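# Close both cupboard doors fully without slamming them

## Task

Get both of the cupboard's doors completely closed. Slamming either door, whether opening or closing it, counts as a failure, and so does the robot falling or finishing in a tilted state. A door counts as closed only if it stays shut by itself after the robot lets go.

## Robot and tools

ROBOT. A mobile base that can drive in any direction carries a column roughly 1.75 m high. A carriage rides up and down it over 1.0 m (lift_m), holding two identical arms, each with six joints and a two-finger gripper. The arm bases sit about 0.57 m + lift_m above the floor, and some carriage parts reach about 0.15 m lower. A hand reaches up to 0.78 m from its shoulder but only about 0.38 m below the arm base. A hand is about 0.16 m long and 0.1 m wide (0.14 m with fingers open). Parked arm joints 1 to 6: 0, 0.05, 0.05, 1.45, 0, 0; parked, the robot is about 0.95 m wide and 0.7 m long. The wheel motors are weak (2 N m), so they stop on contact at light pushes.

CAMERAS. carriage_camera is fixed on the carriage, facing forward, tilted about 20 degrees down. left_wrist_camera and right_wrist_camera look out beyond the fingertips. The carriage camera and parked fingertips are up to about 0.45 m above the arm bases. Only images show whether the robot leans.

FRAMES. Base frame: origin on the floor below the base centre, x forward, y left, z up. left_hand and right_hand report, in this frame, the point between each hand's finger pads; these readings drift from reality, more at long reach. quat_wxyz rotates base axes into hand axes; the hand's z runs along the fingers and the fingers open along its y. A hand pointing straight up with joints 1, 5, 6 at 0 gives (1, 0, 0, 0). The odometry frame is the base frame at scene start; base_odometry counts wheel turns only, so slip shows up as travel; heading is positive leftward, -3.142 to 3.142.

execute_actions. Argument actions: a list holding one action or nothing (empty just returns state and images). An action may contain base, joints, or both; its motions begin together. base holds exactly one key, an offset relative to where the base last measured itself in the latest state report: translate_m (metres, forward positive, -2 to 2), strafe_m (metres, left positive, -2 to 2) or rotate_rad (radians, counter-clockwise/left positive, -6.3 to 6.3). joints is one dictionary for both arms, keyed by joint name, giving absolute targets: lift_m 0 to 1 m; for each side (left_/right_): joint1_rad -2.617 to 3.054 (yaw about vertical, 0 forward, positive left); joint2_rad 0 to 3.141 (shoulder: 0 upper arm level pointing back, 1.57 vertical, 3.14 level forward); joint3_rad 0 to 3.141 (elbow: 0 folded, 3.14 straight); joint4_rad -1.57 to 1.57 (wrist pitch, positive lifts fingertips); joint5_rad -1.57 to 1.57 (wrist yaw, positive turns fingertips right, opposite sense to joint1); joint6_rad -2.094 to 2.094 (roll about the finger axis, positive clockwise viewed from the forearm); gripper_m 0 to 0.093 (pad gap in metres). Omitted joints or base may keep pushing toward earlier targets without the status saying so. Unknown keys or out-of-range numbers reject the whole call with no motion. No action runs past 15 s. cameras: list of names from carriage_camera, left_wrist_camera, right_wrist_camera, all; omitted, null or ["all"] gives every camera, [] gives none. Once a result reports a stop, further motion calls in that same reply are skipped.

wait: seconds from 0 to 10; commands nothing, returns state and images.

zoom_image: camera name plus region [x0, y0, x1, y1] in pixels of that camera's latest full image, origin top-left, at most 504 by 504.

finished_scene: scene is the number of the current scene; it ends that scene permanently after the robot holds the last command, and the result tells whether the goal was met and gives the next task.

RESULTS. base_status and joint_status describe how the last accepted action's motions ended. done: reached (for the base, wheels turned as commanded, even with slip; a 1 to 2 mm move may stop short yet say done). off_target: at rest away from target and maybe still pushing. contact_stop or time_out: target dropped, holding where stopped. "joint command not followed" with a cause line means a self-collision check withheld that arm's targets (gripper still obeyed); named joints show not_followed and the robot may retry them each action. Free such an arm by first moving only it clear of the other, then the other in a later action. on_its_own lists uncommanded things; "held at" is a held target, not position. motor_effort gives percent of max per motor (peak in brackets), with fixed per-motor bias and noise; a lift effort that keeps dropping while lowering means a hand rests on something; drive_wheels higher at rest than after free driving means the base is still pressing. Joint torques are listed in arm joint order, biased and noisy. ARM HIT means an arm struck the robot hard. MOTOR HOT warns from 75 °C; at 90 °C an OVER-TEMPERATURE FAULT halts that arm for 10 s (joints show limit_stop_at_motor_heat; resend targets), and at 100 °C that arm goes limp and drops. Outstretched arms heat fast, even empty, including while you think.

CONTACT AND SAFETY. Base contact stops come after impact, sometimes late or never; the base may coast about 0.3 m after an arm touches something, and arm contact is not watched during turns. Arms and grippers have no contact stop: a blocked arm keeps pressing and snaps to target once free. After a blocked drive, back up about 0.2 m along the path you came (undo a turn), repeat if still pressed; a recovery move may itself stop for no reason, so retry once. Never reverse into a table edge the column might catch. Tipping risk rises with a high carriage, extended arms, loads, pulling, or sudden stops; nothing halts a fall. Keep the arms from colliding or pressing on each other. Push doors closed gently to avoid slamming, and make sure they stay shut once the hands withdraw.

Each tool is called after "Call:" as a command line: name --argument value for each argument, lists and objects as JSON in quotes; but a table of rows of numbers goes row by row, as --pt "numbers of a row", without its own name.

## Session

Call:
execute_actions --actions '[]'

Scene clock: 0.00 s.
Joint torques (N m, as the arm reports them, + toward a larger angle): no reading
base_odometry: x=+0.000 y=+0.000 heading=+0.000 (m, m, rad; odometry frame)
base_status: not commanded
joint_positions: lift_m=+0.303 left_joint1_rad=+0.025 left_joint2_rad=+0.053 left_joint3_rad=+0.032 left_joint4_rad=+1.427 left_joint5_rad=-0.051 left_joint6_rad=-0.051 left_gripper_m=+0.094 right_joint1_rad=+0.025 right_joint2_rad=+0.042 right_joint3_rad=+0.052 right_joint4_rad=+1.429 right_joint5_rad=-0.027 right_joint6_rad=-0.010 right_gripper_m=+0.095
joint_status: not commanded
motor_effort: lift_m=+26 drive_wheels=+0 (%)
left_hand: x=+0.3060 y=+0.3277 z=+1.2992 quat_wxyz=(+0.996, -0.029, +0.081, -0.011) (m; base frame)
right_hand: x=+0.2959 y=-0.3123 z=+1.3052 quat_wxyz=(+0.998, -0.015, +0.065, +0.008) (m; base frame)
pictures: carriage_camera, left_wrist_camera, right_wrist_camera
Images, in order (width x height): carriage_camera 504x504, left_wrist_camera 504x504, right_wrist_camera 504x504.

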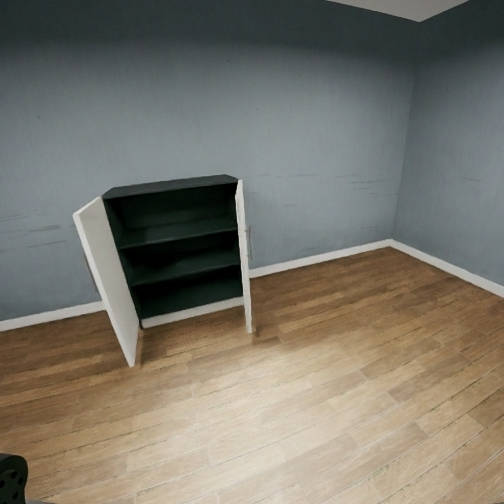

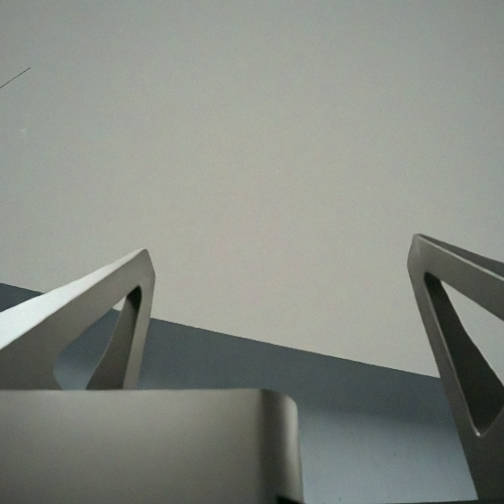

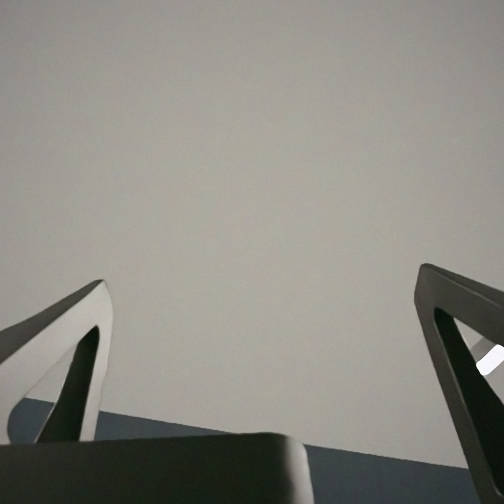

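Call:
execute_actions --actions '[{"base":{"rotate_rad":0.41},"joints":{"lift_m":0.1,"left_joint1_rad":0.5,"right_joint1_rad":-0.5,"left_joint2_rad":2.0,"left_joint3_rad":1.8,"left_joint4_rad":0.2,"right_joint2_rad":2.0,"right_joint3_rad":1.8,"right_joint4_rad":0.2,"left_gripper_m":0,"right_gripper_m":0}}]' --cameras '[]'

Call:
execute_actions --actions '[{"base":{"strafe_m":-0.48}}]' --cameras '[]'

Call:
execute_actions --actions '[{"base":{"translate_m":0.8}}]' --cameras '["carriage_camera"]'

Scene clock: 10.50 s.
Joint torques (N m, as the arm reports them, + toward a larger angle): left_arm=[  0.23 -13.66  11.26   2.47   0.07   0.01] | right_arm=[ -0.47 -14.95  10.46   2.19  -0.06  -0.1 ]
base_odometry: x=+0.000 y=+0.000 heading=+0.409 (m, m, rad; odometry frame)
base_status: done
joint_positions: lift_m=+0.100 left_joint1_rad=+0.498 left_joint2_rad=+2.004 left_joint3_rad=+1.782 left_joint4_rad=+0.193 left_joint5_rad=-0.051 left_joint6_rad=-0.051 left_gripper_m=+0.000 right_joint1_rad=-0.493 right_joint2_rad=+2.002 right_joint3_rad=+1.786 right_joint4_rad=+0.204 right_joint5_rad=-0.027 right_joint6_rad=-0.010 right_gripper_m=+0.001
joint_status: all done
motor_effort: lift_m=+26(26) drive_wheels=+10(34) (%)
left_hand: x=+0.8112 y=+0.6261 z=+1.0226 quat_wxyz=(+0.675, -0.212, +0.685, +0.173) (m; base frame)
right_hand: x=+0.8189 y=-0.6110 z=+1.0285 quat_wxyz=(+0.683, +0.161, +0.693, -0.165) (m; base frame)
pictures: none
No camera images: the call's "cameras" was empty. Leave "cameras" out to get every camera's image.

Scene clock: 13.67 s.
Joint torques (N m, as the arm reports them, + toward a larger angle): left_arm=[  0.23 -13.57  11.19   2.47   0.1    0.01] | right_arm=[ -0.15 -15.05  10.68   2.12  -0.11  -0.1 ]
base_odometry: x=+0.192 y=-0.440 heading=+0.410 (m, m, rad; odometry frame)
base_status: done
joint_positions: lift_m=+0.100 left_joint1_rad=+0.498 left_joint2_rad=+2.004 left_joint3_rad=+1.782 left_joint4_rad=+0.194 left_joint5_rad=-0.051 left_joint6_rad=-0.051 left_gripper_m=+0.000 right_joint1_rad=-0.496 right_joint2_rad=+2.002 right_joint3_rad=+1.786 right_joint4_rad=+0.207 right_joint5_rad=-0.027 right_joint6_rad=-0.010 right_gripper_m=+0.001
joint_status: not commanded
motor_effort: lift_m=+26(26) drive_wheels=-8(45) (%)
left_hand: x=+0.8113 y=+0.6259 z=+1.0229 quat_wxyz=(+0.676, -0.211, +0.685, +0.173) (m; base frame)
right_hand: x=+0.8181 y=-0.6125 z=+1.0293 quat_wxyz=(+0.684, +0.162, +0.692, -0.167) (m; base frame)
pictures: none
No camera images: the call's "cameras" was empty. Leave "cameras" out to get every camera's image.

Scene clock: 17.63 s.
Joint torques (N m, as the arm reports them, + toward a larger angle): left_arm=[  0.27 -13.73  11.2    2.46   0.11   0.01] | right_arm=[ -0.18 -15.21  10.66   2.15  -0.07  -0.1 ]
base_odometry: x=+0.926 y=-0.122 heading=+0.409 (m, m, rad; odometry frame)
base_status: done
joint_positions: lift_m=+0.100 left_joint1_rad=+0.500 left_joint2_rad=+2.004 left_joint3_rad=+1.782 left_joint4_rad=+0.196 left_joint5_rad=-0.051 left_joint6_rad=-0.051 left_gripper_m=+0.000 right_joint1_rad=-0.496 right_joint2_rad=+2.002 right_joint3_rad=+1.786 right_joint4_rad=+0.208 right_joint5_rad=-0.027 right_joint6_rad=-0.010 right_gripper_m=+0.001
joint_status: not commanded
motor_effort: lift_m=+26(26) drive_wheels=-9(46) (%)
left_hand: x=+0.8108 y=+0.6268 z=+1.0232 quat_wxyz=(+0.676, -0.212, +0.684, +0.173) (m; base frame)
right_hand: x=+0.8179 y=-0.6130 z=+1.0295 quat_wxyz=(+0.684, +0.162, +0.691, -0.167) (m; base frame)
pictures: carriage_camera
Images, in order (width x height): carriage_camera 504x504.

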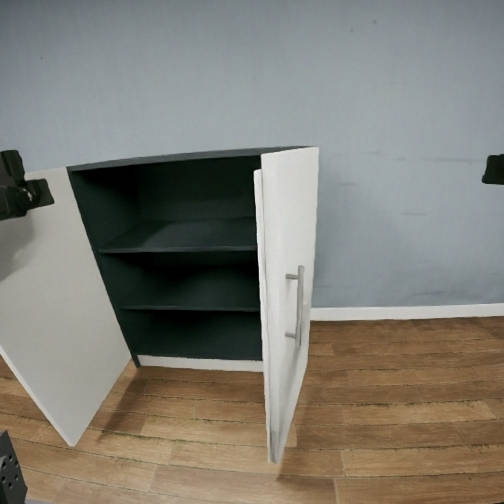

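Call:
execute_actions --actions '[{"base":{"translate_m":-0.2},"joints":{"lift_m":0,"right_joint1_rad":-0.2}}]' --cameras '[]'

Call:
execute_actions --actions '[{"base":{"strafe_m":0.35},"joints":{"left_joint1_rad":0.8,"left_joint5_rad":0.6}}]'

Scene clock: 24.33 s.
Joint torques (N m, as the arm reports them, + toward a larger angle): left_arm=[  0.17 -13.84  10.32   2.43   0.1    0.01] | right_arm=[ -0.6  -14.75   9.66   2.15   0.    -0.1 ]
base_odometry: x=+0.742 y=-0.202 heading=+0.409 (m, m, rad; odometry frame)
base_status: done
joint_positions: lift_m=+0.003 left_joint1_rad=+0.500 left_joint2_rad=+2.006 left_joint3_rad=+1.792 left_joint4_rad=+0.196 left_joint5_rad=-0.051 left_joint6_rad=-0.051 left_gripper_m=+0.000 right_joint1_rad=-0.192 right_joint2_rad=+1.998 right_joint3_rad=+1.795 right_joint4_rad=+0.208 right_joint5_rad=-0.032 right_joint6_rad=-0.010 right_gripper_m=+0.001
joint_status: all done
joint sent to its limit — the command would take lift_m past its lower limit, so that joint was sent only as far as its limit.
motor_effort: lift_m=+26(27) drive_wheels=-5(40) (%)
left_hand: x=+0.8112 y=+0.6269 z=+0.9297 quat_wxyz=(+0.679, -0.211, +0.681, +0.174) (m; base frame)
right_hand: x=+0.8801 y=-0.4318 z=+0.9388 quat_wxyz=(+0.706, +0.053, +0.703, -0.060) (m; base frame)
pictures: none
No camera images: the call's "cameras" was empty. Leave "cameras" out to get every camera's image.

Scene clock: 27.10 s.
Joint torques (N m, as the arm reports them, + toward a larger angle): left_arm=[  0.17 -13.6   10.2    2.31   0.17   0.01] | right_arm=[ -0.26 -14.66   9.73   2.14  -0.05  -0.1 ]
base_odometry: x=+0.603 y=+0.119 heading=+0.410 (m, m, rad; odometry frame)
base_status: done
joint_positions: lift_m=+0.003 left_joint1_rad=+0.799 left_joint2_rad=+2.006 left_joint3_rad=+1.792 left_joint4_rad=+0.197 left_joint5_rad=+0.594 left_joint6_rad=-0.051 left_gripper_m=+0.000 right_joint1_rad=-0.195 right_joint2_rad=+1.998 right_joint3_rad=+1.795 right_joint4_rad=+0.208 right_joint5_rad=-0.028 right_joint6_rad=-0.010 right_gripper_m=+0.001
joint_status: all done
motor_effort: lift_m=+26(26) drive_wheels=-5(36) (%)
left_hand: x=+0.7504 y=+0.6807 z=+0.9303 quat_wxyz=(+0.700, -0.094, +0.706, +0.051) (m; base frame)
right_hand: x=+0.8795 y=-0.4347 z=+0.9390 quat_wxyz=(+0.706, +0.056, +0.703, -0.063) (m; base frame)
pictures: carriage_camera, left_wrist_camera, right_wrist_camera
Images, in order (width x height): carriage_camera 504x504, left_wrist_camera 504x504, right_wrist_camera 504x504.

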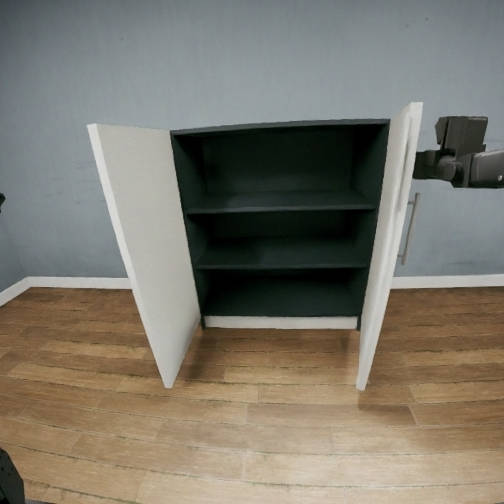

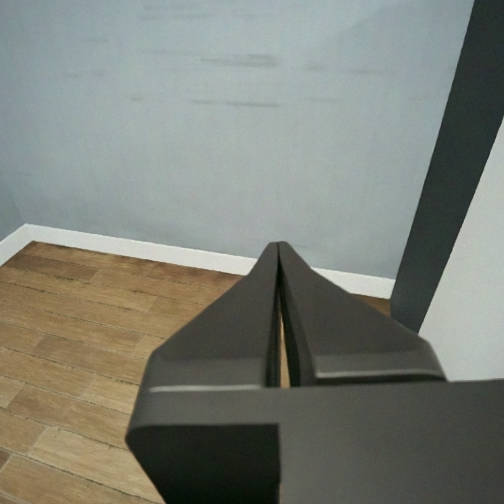

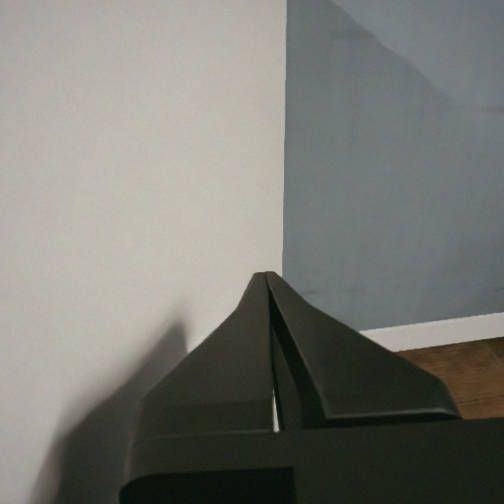

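Call:
execute_actions --actions '[{"base":{"translate_m":0.08},"joints":{"left_joint1_rad":0.45,"left_joint5_rad":0.3,"right_joint1_rad":-0.05}}]' --cameras '["carriage_camera"]'

Call:
execute_actions --actions '[{"joints":{"left_joint1_rad":0.25,"right_joint1_rad":0.1}}]' --cameras '[]'

Call:
execute_actions --actions '[{"joints":{"left_joint1_rad":0.05}}]' --cameras '[]'

Call:
execute_actions --actions '[{"joints":{"left_joint1_rad":-0.2}}]' --cameras '["carriage_camera"]'

Scene clock: 32.87 s.
Joint torques (N m, as the arm reports them, + toward a larger angle): left_arm=[  0.65 -13.69  10.29   2.35   0.     0.01] | right_arm=[ -0.44 -14.79   9.78   2.15  -0.09  -0.11]
base_odometry: x=+0.676 y=+0.151 heading=+0.410 (m, m, rad; odometry frame)
base_status: done
joint_positions: lift_m=+0.003 left_joint1_rad=+0.443 left_joint2_rad=+2.006 left_joint3_rad=+1.792 left_joint4_rad=+0.197 left_joint5_rad=+0.309 left_joint6_rad=-0.051 left_gripper_m=+0.000 right_joint1_rad=-0.043 right_joint2_rad=+1.997 right_joint3_rad=+1.795 right_joint4_rad=+0.209 right_joint5_rad=-0.026 right_joint6_rad=-0.009 right_gripper_m=+0.001
joint_status: all done
motor_effort: lift_m=+26(26) drive_wheels=-8(35) (%)
left_hand: x=+0.8468 y=+0.5370 z=+0.9300 quat_wxyz=(+0.701, -0.068, +0.709, +0.028) (m; base frame)
right_hand: x=+0.8900 y=-0.3404 z=+0.9393 quat_wxyz=(+0.709, +0.003, +0.705, -0.009) (m; base frame)
pictures: carriage_camera
Images, in order (width x height): carriage_camera 504x504.

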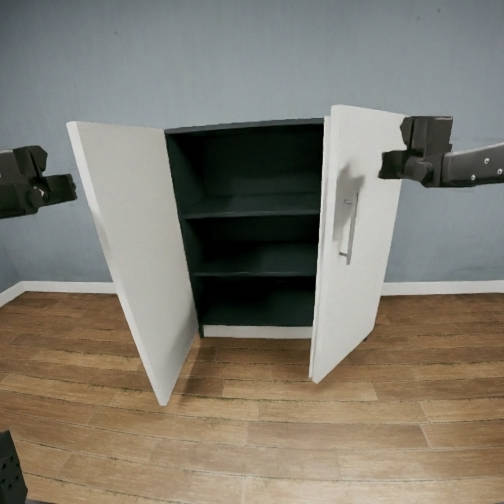

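Scene clock: 33.70 s.
Joint torques (N m, as the arm reports them, + toward a larger angle): left_arm=[  0.48 -13.7   10.32   2.35   0.14  -0.04] | right_arm=[ -0.34 -14.68   9.6    2.15  -0.13  -0.11]
base_odometry: x=+0.676 y=+0.151 heading=+0.410 (m, m, rad; odometry frame)
base_status: not commanded
joint_positions: lift_m=+0.003 left_joint1_rad=+0.244 left_joint2_rad=+2.006 left_joint3_rad=+1.792 left_joint4_rad=+0.200 left_joint5_rad=+0.298 left_joint6_rad=-0.046 left_gripper_m=+0.000 right_joint1_rad=+0.106 right_joint2_rad=+1.997 right_joint3_rad=+1.795 right_joint4_rad=+0.210 right_joint5_rad=-0.022 right_joint6_rad=-0.009 right_gripper_m=+0.001
joint_status: all done
motor_effort: lift_m=+26(26) drive_wheels=-7(10) (%)
left_hand: x=+0.8788 y=+0.4188 z=+0.9307 quat_wxyz=(+0.701, +0.002, +0.712, -0.037) (m; base frame)
right_hand: x=+0.8865 y=-0.2476 z=+0.9396 quat_wxyz=(+0.708, -0.048, +0.703, +0.042) (m; base frame)
pictures: none
No camera images: the call's "cameras" was empty. Leave "cameras" out to get every camera's image.

Scene clock: 34.53 s.
Joint torques (N m, as the arm reports them, + toward a larger angle): left_arm=[  0.42 -13.67  10.34   2.39   0.2   -0.01] | right_arm=[ -0.48 -14.6    9.6    2.15  -0.11  -0.11]
base_odometry: x=+0.676 y=+0.151 heading=+0.410 (m, m, rad; odometry frame)
base_status: not commanded
joint_positions: lift_m=+0.003 left_joint1_rad=+0.044 left_joint2_rad=+2.006 left_joint3_rad=+1.792 left_joint4_rad=+0.198 left_joint5_rad=+0.293 left_joint6_rad=-0.049 left_gripper_m=+0.000 right_joint1_rad=+0.106 right_joint2_rad=+1.997 right_joint3_rad=+1.795 right_joint4_rad=+0.210 right_joint5_rad=-0.022 right_joint6_rad=-0.009 right_gripper_m=+0.001
joint_status: all done
motor_effort: lift_m=+26(26) drive_wheels=-6(7) (%)
left_hand: x=+0.8868 y=+0.2957 z=+0.9301 quat_wxyz=(+0.694, +0.070, +0.709, -0.106) (m; base frame)
right_hand: x=+0.8865 y=-0.2477 z=+0.9397 quat_wxyz=(+0.709, -0.048, +0.703, +0.042) (m; base frame)
pictures: none
No camera images: the call's "cameras" was empty. Leave "cameras" out to get every camera's image.

Scene clock: 35.63 s.
Joint torques (N m, as the arm reports them, + toward a larger angle): left_arm=[  0.37 -13.69  10.22   2.4    0.17  -0.02] | right_arm=[ -0.39 -14.58   9.78   2.12  -0.12  -0.11]
base_odometry: x=+0.676 y=+0.151 heading=+0.410 (m, m, rad; odometry frame)
base_status: not commanded
joint_positions: lift_m=+0.003 left_joint1_rad=-0.204 left_joint2_rad=+2.006 left_joint3_rad=+1.792 left_joint4_rad=+0.197 left_joint5_rad=+0.294 left_joint6_rad=-0.048 left_gripper_m=+0.000 right_joint1_rad=+0.106 right_joint2_rad=+1.997 right_joint3_rad=+1.795 right_joint4_rad=+0.210 right_joint5_rad=-0.023 right_joint6_rad=-0.009 right_gripper_m=+0.001
joint_status: all done
motor_effort: lift_m=+26(26) drive_wheels=-4(6) (%)
left_hand: x=+0.8622 y=+0.1432 z=+0.9300 quat_wxyz=(+0.675, +0.157, +0.695, -0.191) (m; base frame)
right_hand: x=+0.8865 y=-0.2476 z=+0.9396 quat_wxyz=(+0.708, -0.049, +0.703, +0.042) (m; base frame)
pictures: carriage_camera
Images, in order (width x height): carriage_camera 504x504.

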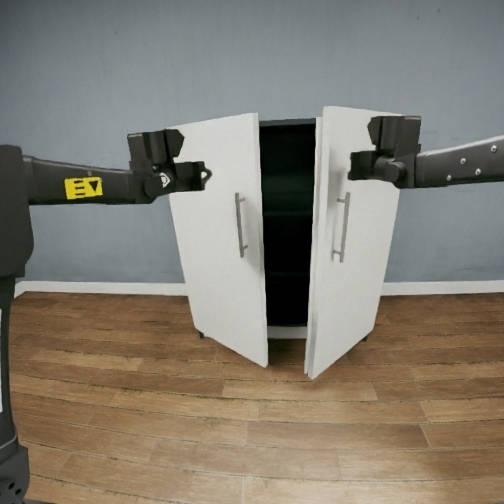

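Call:
execute_actions --actions '[{"base":{"translate_m":0.1},"joints":{"left_joint5_rad":0.1,"left_joint1_rad":-0.27}}]' --cameras '[]'

Call:
execute_actions --actions '[{"base":{"translate_m":0.1}}]' --cameras '[]'

Call:
execute_actions --actions '[{"base":{"translate_m":0.05}}]'

Scene clock: 40.87 s.
Joint torques (N m, as the arm reports them, + toward a larger angle): left_arm=[  0.58 -13.8   10.38   2.43   0.01  -0.02] | right_arm=[ -0.13 -14.75   9.78   2.14  -0.13  -0.1 ]
base_odometry: x=+0.768 y=+0.192 heading=+0.411 (m, m, rad; odometry frame)
base_status: done
joint_positions: lift_m=+0.003 left_joint1_rad=-0.276 left_joint2_rad=+2.006 left_joint3_rad=+1.792 left_joint4_rad=+0.197 left_joint5_rad=+0.108 left_joint6_rad=-0.048 left_gripper_m=+0.000 right_joint1_rad=+0.104 right_joint2_rad=+1.996 right_joint3_rad=+1.795 right_joint4_rad=+0.208 right_joint5_rad=-0.022 right_joint6_rad=-0.009 right_gripper_m=+0.001
joint_status: all done
motor_effort: lift_m=+26(26) drive_wheels=-9(44) (%)
left_hand: x=+0.8626 y=+0.1286 z=+0.9298 quat_wxyz=(+0.685, +0.119, +0.703, -0.151) (m; base frame)
right_hand: x=+0.8863 y=-0.2490 z=+0.9401 quat_wxyz=(+0.709, -0.047, +0.703, +0.041) (m; base frame)
pictures: none
No camera images: the call's "cameras" was empty. Leave "cameras" out to get every camera's image.

Scene clock: 42.50 s.
Joint torques (N m, as the arm reports them, + toward a larger angle): left_arm=[  0.53 -13.28  10.39   2.42   0.01  -0.02] | right_arm=[ -0.11 -14.55   9.75   2.15  -0.1   -0.11]
base_odometry: x=+0.859 y=+0.232 heading=+0.412 (m, m, rad; odometry frame)
base_status: done
joint_positions: lift_m=+0.003 left_joint1_rad=-0.275 left_joint2_rad=+2.002 left_joint3_rad=+1.791 left_joint4_rad=+0.198 left_joint5_rad=+0.108 left_joint6_rad=-0.048 left_gripper_m=+0.000 right_joint1_rad=+0.104 right_joint2_rad=+1.996 right_joint3_rad=+1.795 right_joint4_rad=+0.208 right_joint5_rad=-0.025 right_joint6_rad=-0.009 right_gripper_m=+0.001
joint_status: not commanded
motor_effort: lift_m=+26(26) drive_wheels=-10(47) (%)
left_hand: x=+0.8621 y=+0.1296 z=+0.9321 quat_wxyz=(+0.686, +0.118, +0.702, -0.151) (m; base frame)
right_hand: x=+0.8862 y=-0.2484 z=+0.9400 quat_wxyz=(+0.708, -0.049, +0.703, +0.043) (m; base frame)
pictures: none
No camera images: the call's "cameras" was empty. Leave "cameras" out to get every camera's image.

Scene clock: 43.80 s.
Joint torques (N m, as the arm reports them, + toward a larger angle): left_arm=[  0.39 -13.37  10.37   2.39   0.02  -0.02] | right_arm=[ -0.19 -14.43   9.79   2.12  -0.04  -0.11]
base_odometry: x=+0.905 y=+0.252 heading=+0.413 (m, m, rad; odometry frame)
base_status: done
joint_positions: lift_m=+0.003 left_joint1_rad=-0.274 left_joint2_rad=+2.002 left_joint3_rad=+1.791 left_joint4_rad=+0.198 left_joint5_rad=+0.108 left_joint6_rad=-0.048 left_gripper_m=+0.000 right_joint1_rad=+0.104 right_joint2_rad=+1.994 right_joint3_rad=+1.795 right_joint4_rad=+0.209 right_joint5_rad=-0.030 right_joint6_rad=-0.009 right_gripper_m=+0.001
joint_status: not commanded
motor_effort: lift_m=+26(26) drive_wheels=-7(45) (%)
left_hand: x=+0.8622 y=+0.1301 z=+0.9319 quat_wxyz=(+0.686, +0.118, +0.702, -0.150) (m; base frame)
right_hand: x=+0.8857 y=-0.2480 z=+0.9414 quat_wxyz=(+0.709, -0.050, +0.702, +0.044) (m; base frame)
pictures: carriage_camera, left_wrist_camera, right_wrist_camera
Images, in order (width x height): carriage_camera 504x504, left_wrist_camera 504x504, right_wrist_camera 504x504.

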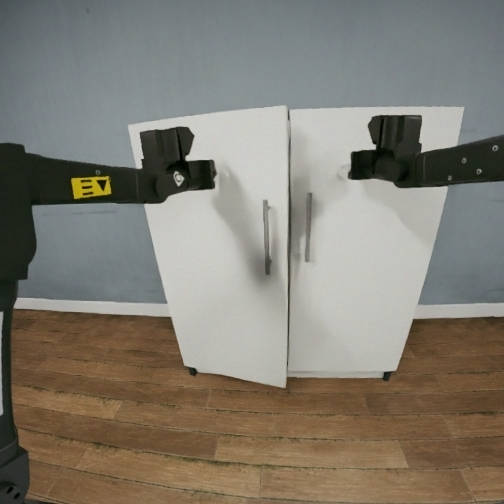

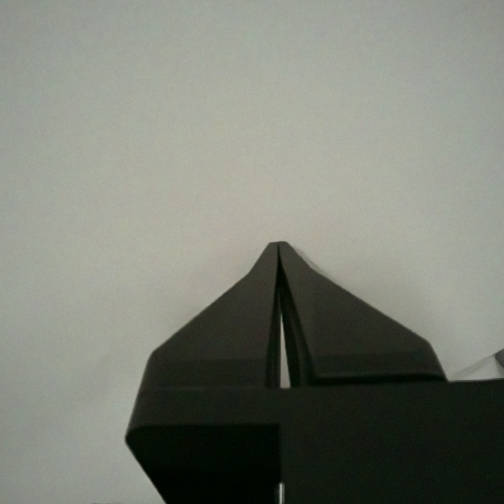

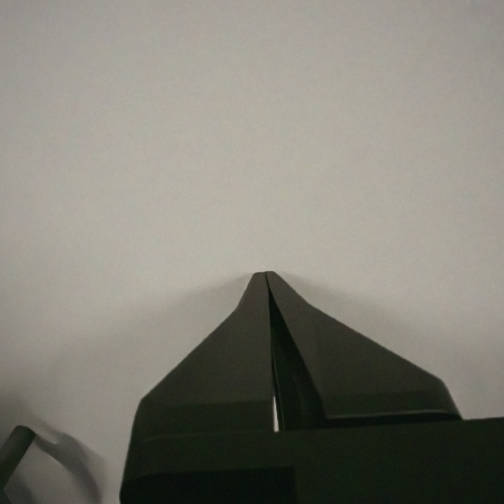

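Right first, good order.

Call:
execute_actions --actions '[{"base":{"translate_m":0.03}}]' --cameras '[]'

Call:
execute_actions --actions '[{"base":{"translate_m":0.03},"joints":{"right_joint2_rad":1.85,"right_joint3_rad":1.65}}]' --cameras '[]'

Call:
execute_actions --actions '[{"base":{"translate_m":0.02}}]' --cameras '[]'

Call:
execute_actions --actions '[{"base":{"translate_m":-0.1}}]' --cameras '["carriage_camera"]'

Scene clock: 50.10 s.
Joint torques (N m, as the arm reports them, + toward a larger angle): left_arm=[  0.42 -13.44  10.44   2.42   0.    -0.02] | right_arm=[-0.15 -6.24  9.66  3.87  0.1  -0.11]
base_odometry: x=+0.930 y=+0.263 heading=+0.414 (m, m, rad; odometry frame)
base_status: translate_m contact_stop (by the wheels' count: +0.027 of +0.030)
joint_positions: lift_m=+0.003 left_joint1_rad=-0.274 left_joint2_rad=+2.002 left_joint3_rad=+1.791 left_joint4_rad=+0.198 left_joint5_rad=+0.108 left_joint6_rad=-0.048 left_gripper_m=+0.000 right_joint1_rad=+0.104 right_joint2_rad=+1.915 right_joint3_rad=+1.795 right_joint4_rad=+0.018 right_joint5_rad=-0.042 right_joint6_rad=-0.009 right_gripper_m=+0.001
joint_status: not commanded
motor_effort: lift_m=+26(26) drive_wheels=+25(61) (%)
left_hand: x=+0.8622 y=+0.1301 z=+0.9319 quat_wxyz=(+0.686, +0.118, +0.702, -0.150) (m; base frame)
right_hand: x=+0.8632 y=-0.2481 z=+0.9418 quat_wxyz=(+0.668, -0.056, +0.740, +0.047) (m; base frame)
pictures: none
No camera images: the call's "cameras" was empty. Leave "cameras" out to get every camera's image.

not run: a stop came earlier in this reply.

not run: a stop came earlier in this reply.

not run: a stop came earlier in this reply.

Call:
execute_actions --actions '[{"base":{"translate_m":0.035},"joints":{"right_joint2_rad":1.7,"right_joint3_rad":1.5}}]' --cameras '[]'

Call:
execute_actions --actions '[{"base":{"translate_m":-0.08}}]' --cameras '["carriage_camera"]'

Scene clock: 54.17 s.
Joint torques (N m, as the arm reports them, + toward a larger angle): left_arm=[  0.43 -11.22  10.39   3.    -0.17  -0.02] | right_arm=[ -0.01 -10.92   7.21   2.16   0.    -0.11]
base_odometry: x=+0.961 y=+0.278 heading=+0.415 (m, m, rad; odometry frame)
base_status: done
joint_positions: lift_m=+0.003 left_joint1_rad=-0.274 left_joint2_rad=+1.980 left_joint3_rad=+1.791 left_joint4_rad=+0.143 left_joint5_rad=+0.124 left_joint6_rad=-0.048 left_gripper_m=+0.000 right_joint1_rad=+0.103 right_joint2_rad=+1.697 right_joint3_rad=+1.524 right_joint4_rad=+0.208 right_joint5_rad=-0.033 right_joint6_rad=-0.009 right_gripper_m=+0.001
joint_status: all done
motor_effort: lift_m=+26(26) drive_wheels=+17(66) (%)
left_hand: x=+0.8556 y=+0.1290 z=+0.9317 quat_wxyz=(+0.673, +0.124, +0.712, -0.155) (m; base frame)
right_hand: x=+0.8104 y=-0.2554 z=+0.9751 quat_wxyz=(+0.718, -0.051, +0.693, +0.045) (m; base frame)
pictures: none
No camera images: the call's "cameras" was empty. Leave "cameras" out to get every camera's image.

Scene clock: 55.67 s.
Joint torques (N m, as the arm reports them, + toward a larger angle): left_arm=[  0.47 -12.07  10.46   2.43   0.    -0.02] | right_arm=[ -0.22 -11.15   7.21   2.12  -0.02  -0.11]
base_odometry: x=+0.888 y=+0.245 heading=+0.414 (m, m, rad; odometry frame)
base_status: done
joint_positions: lift_m=+0.003 left_joint1_rad=-0.274 left_joint2_rad=+1.989 left_joint3_rad=+1.791 left_joint4_rad=+0.194 left_joint5_rad=+0.108 left_joint6_rad=-0.048 left_gripper_m=+0.000 right_joint1_rad=+0.103 right_joint2_rad=+1.697 right_joint3_rad=+1.524 right_joint4_rad=+0.209 right_joint5_rad=-0.033 right_joint6_rad=-0.009 right_gripper_m=+0.001
joint_status: not commanded
motor_effort: lift_m=+26(26) drive_wheels=+15(38) (%)
left_hand: x=+0.8591 y=+0.1308 z=+0.9389 quat_wxyz=(+0.689, +0.118, +0.699, -0.151) (m; base frame)
right_hand: x=+0.8104 y=-0.2555 z=+0.9755 quat_wxyz=(+0.718, -0.051, +0.692, +0.045) (m; base frame)
pictures: carriage_camera
Images, in order (width x height): carriage_camera 504x504.

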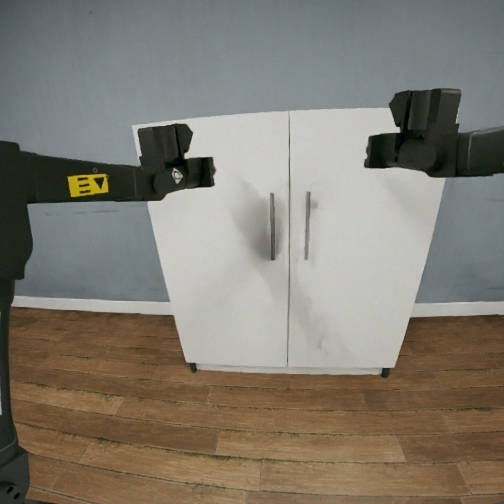

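Call:
finished_scene --scene 1

The scene is finished: the task was done.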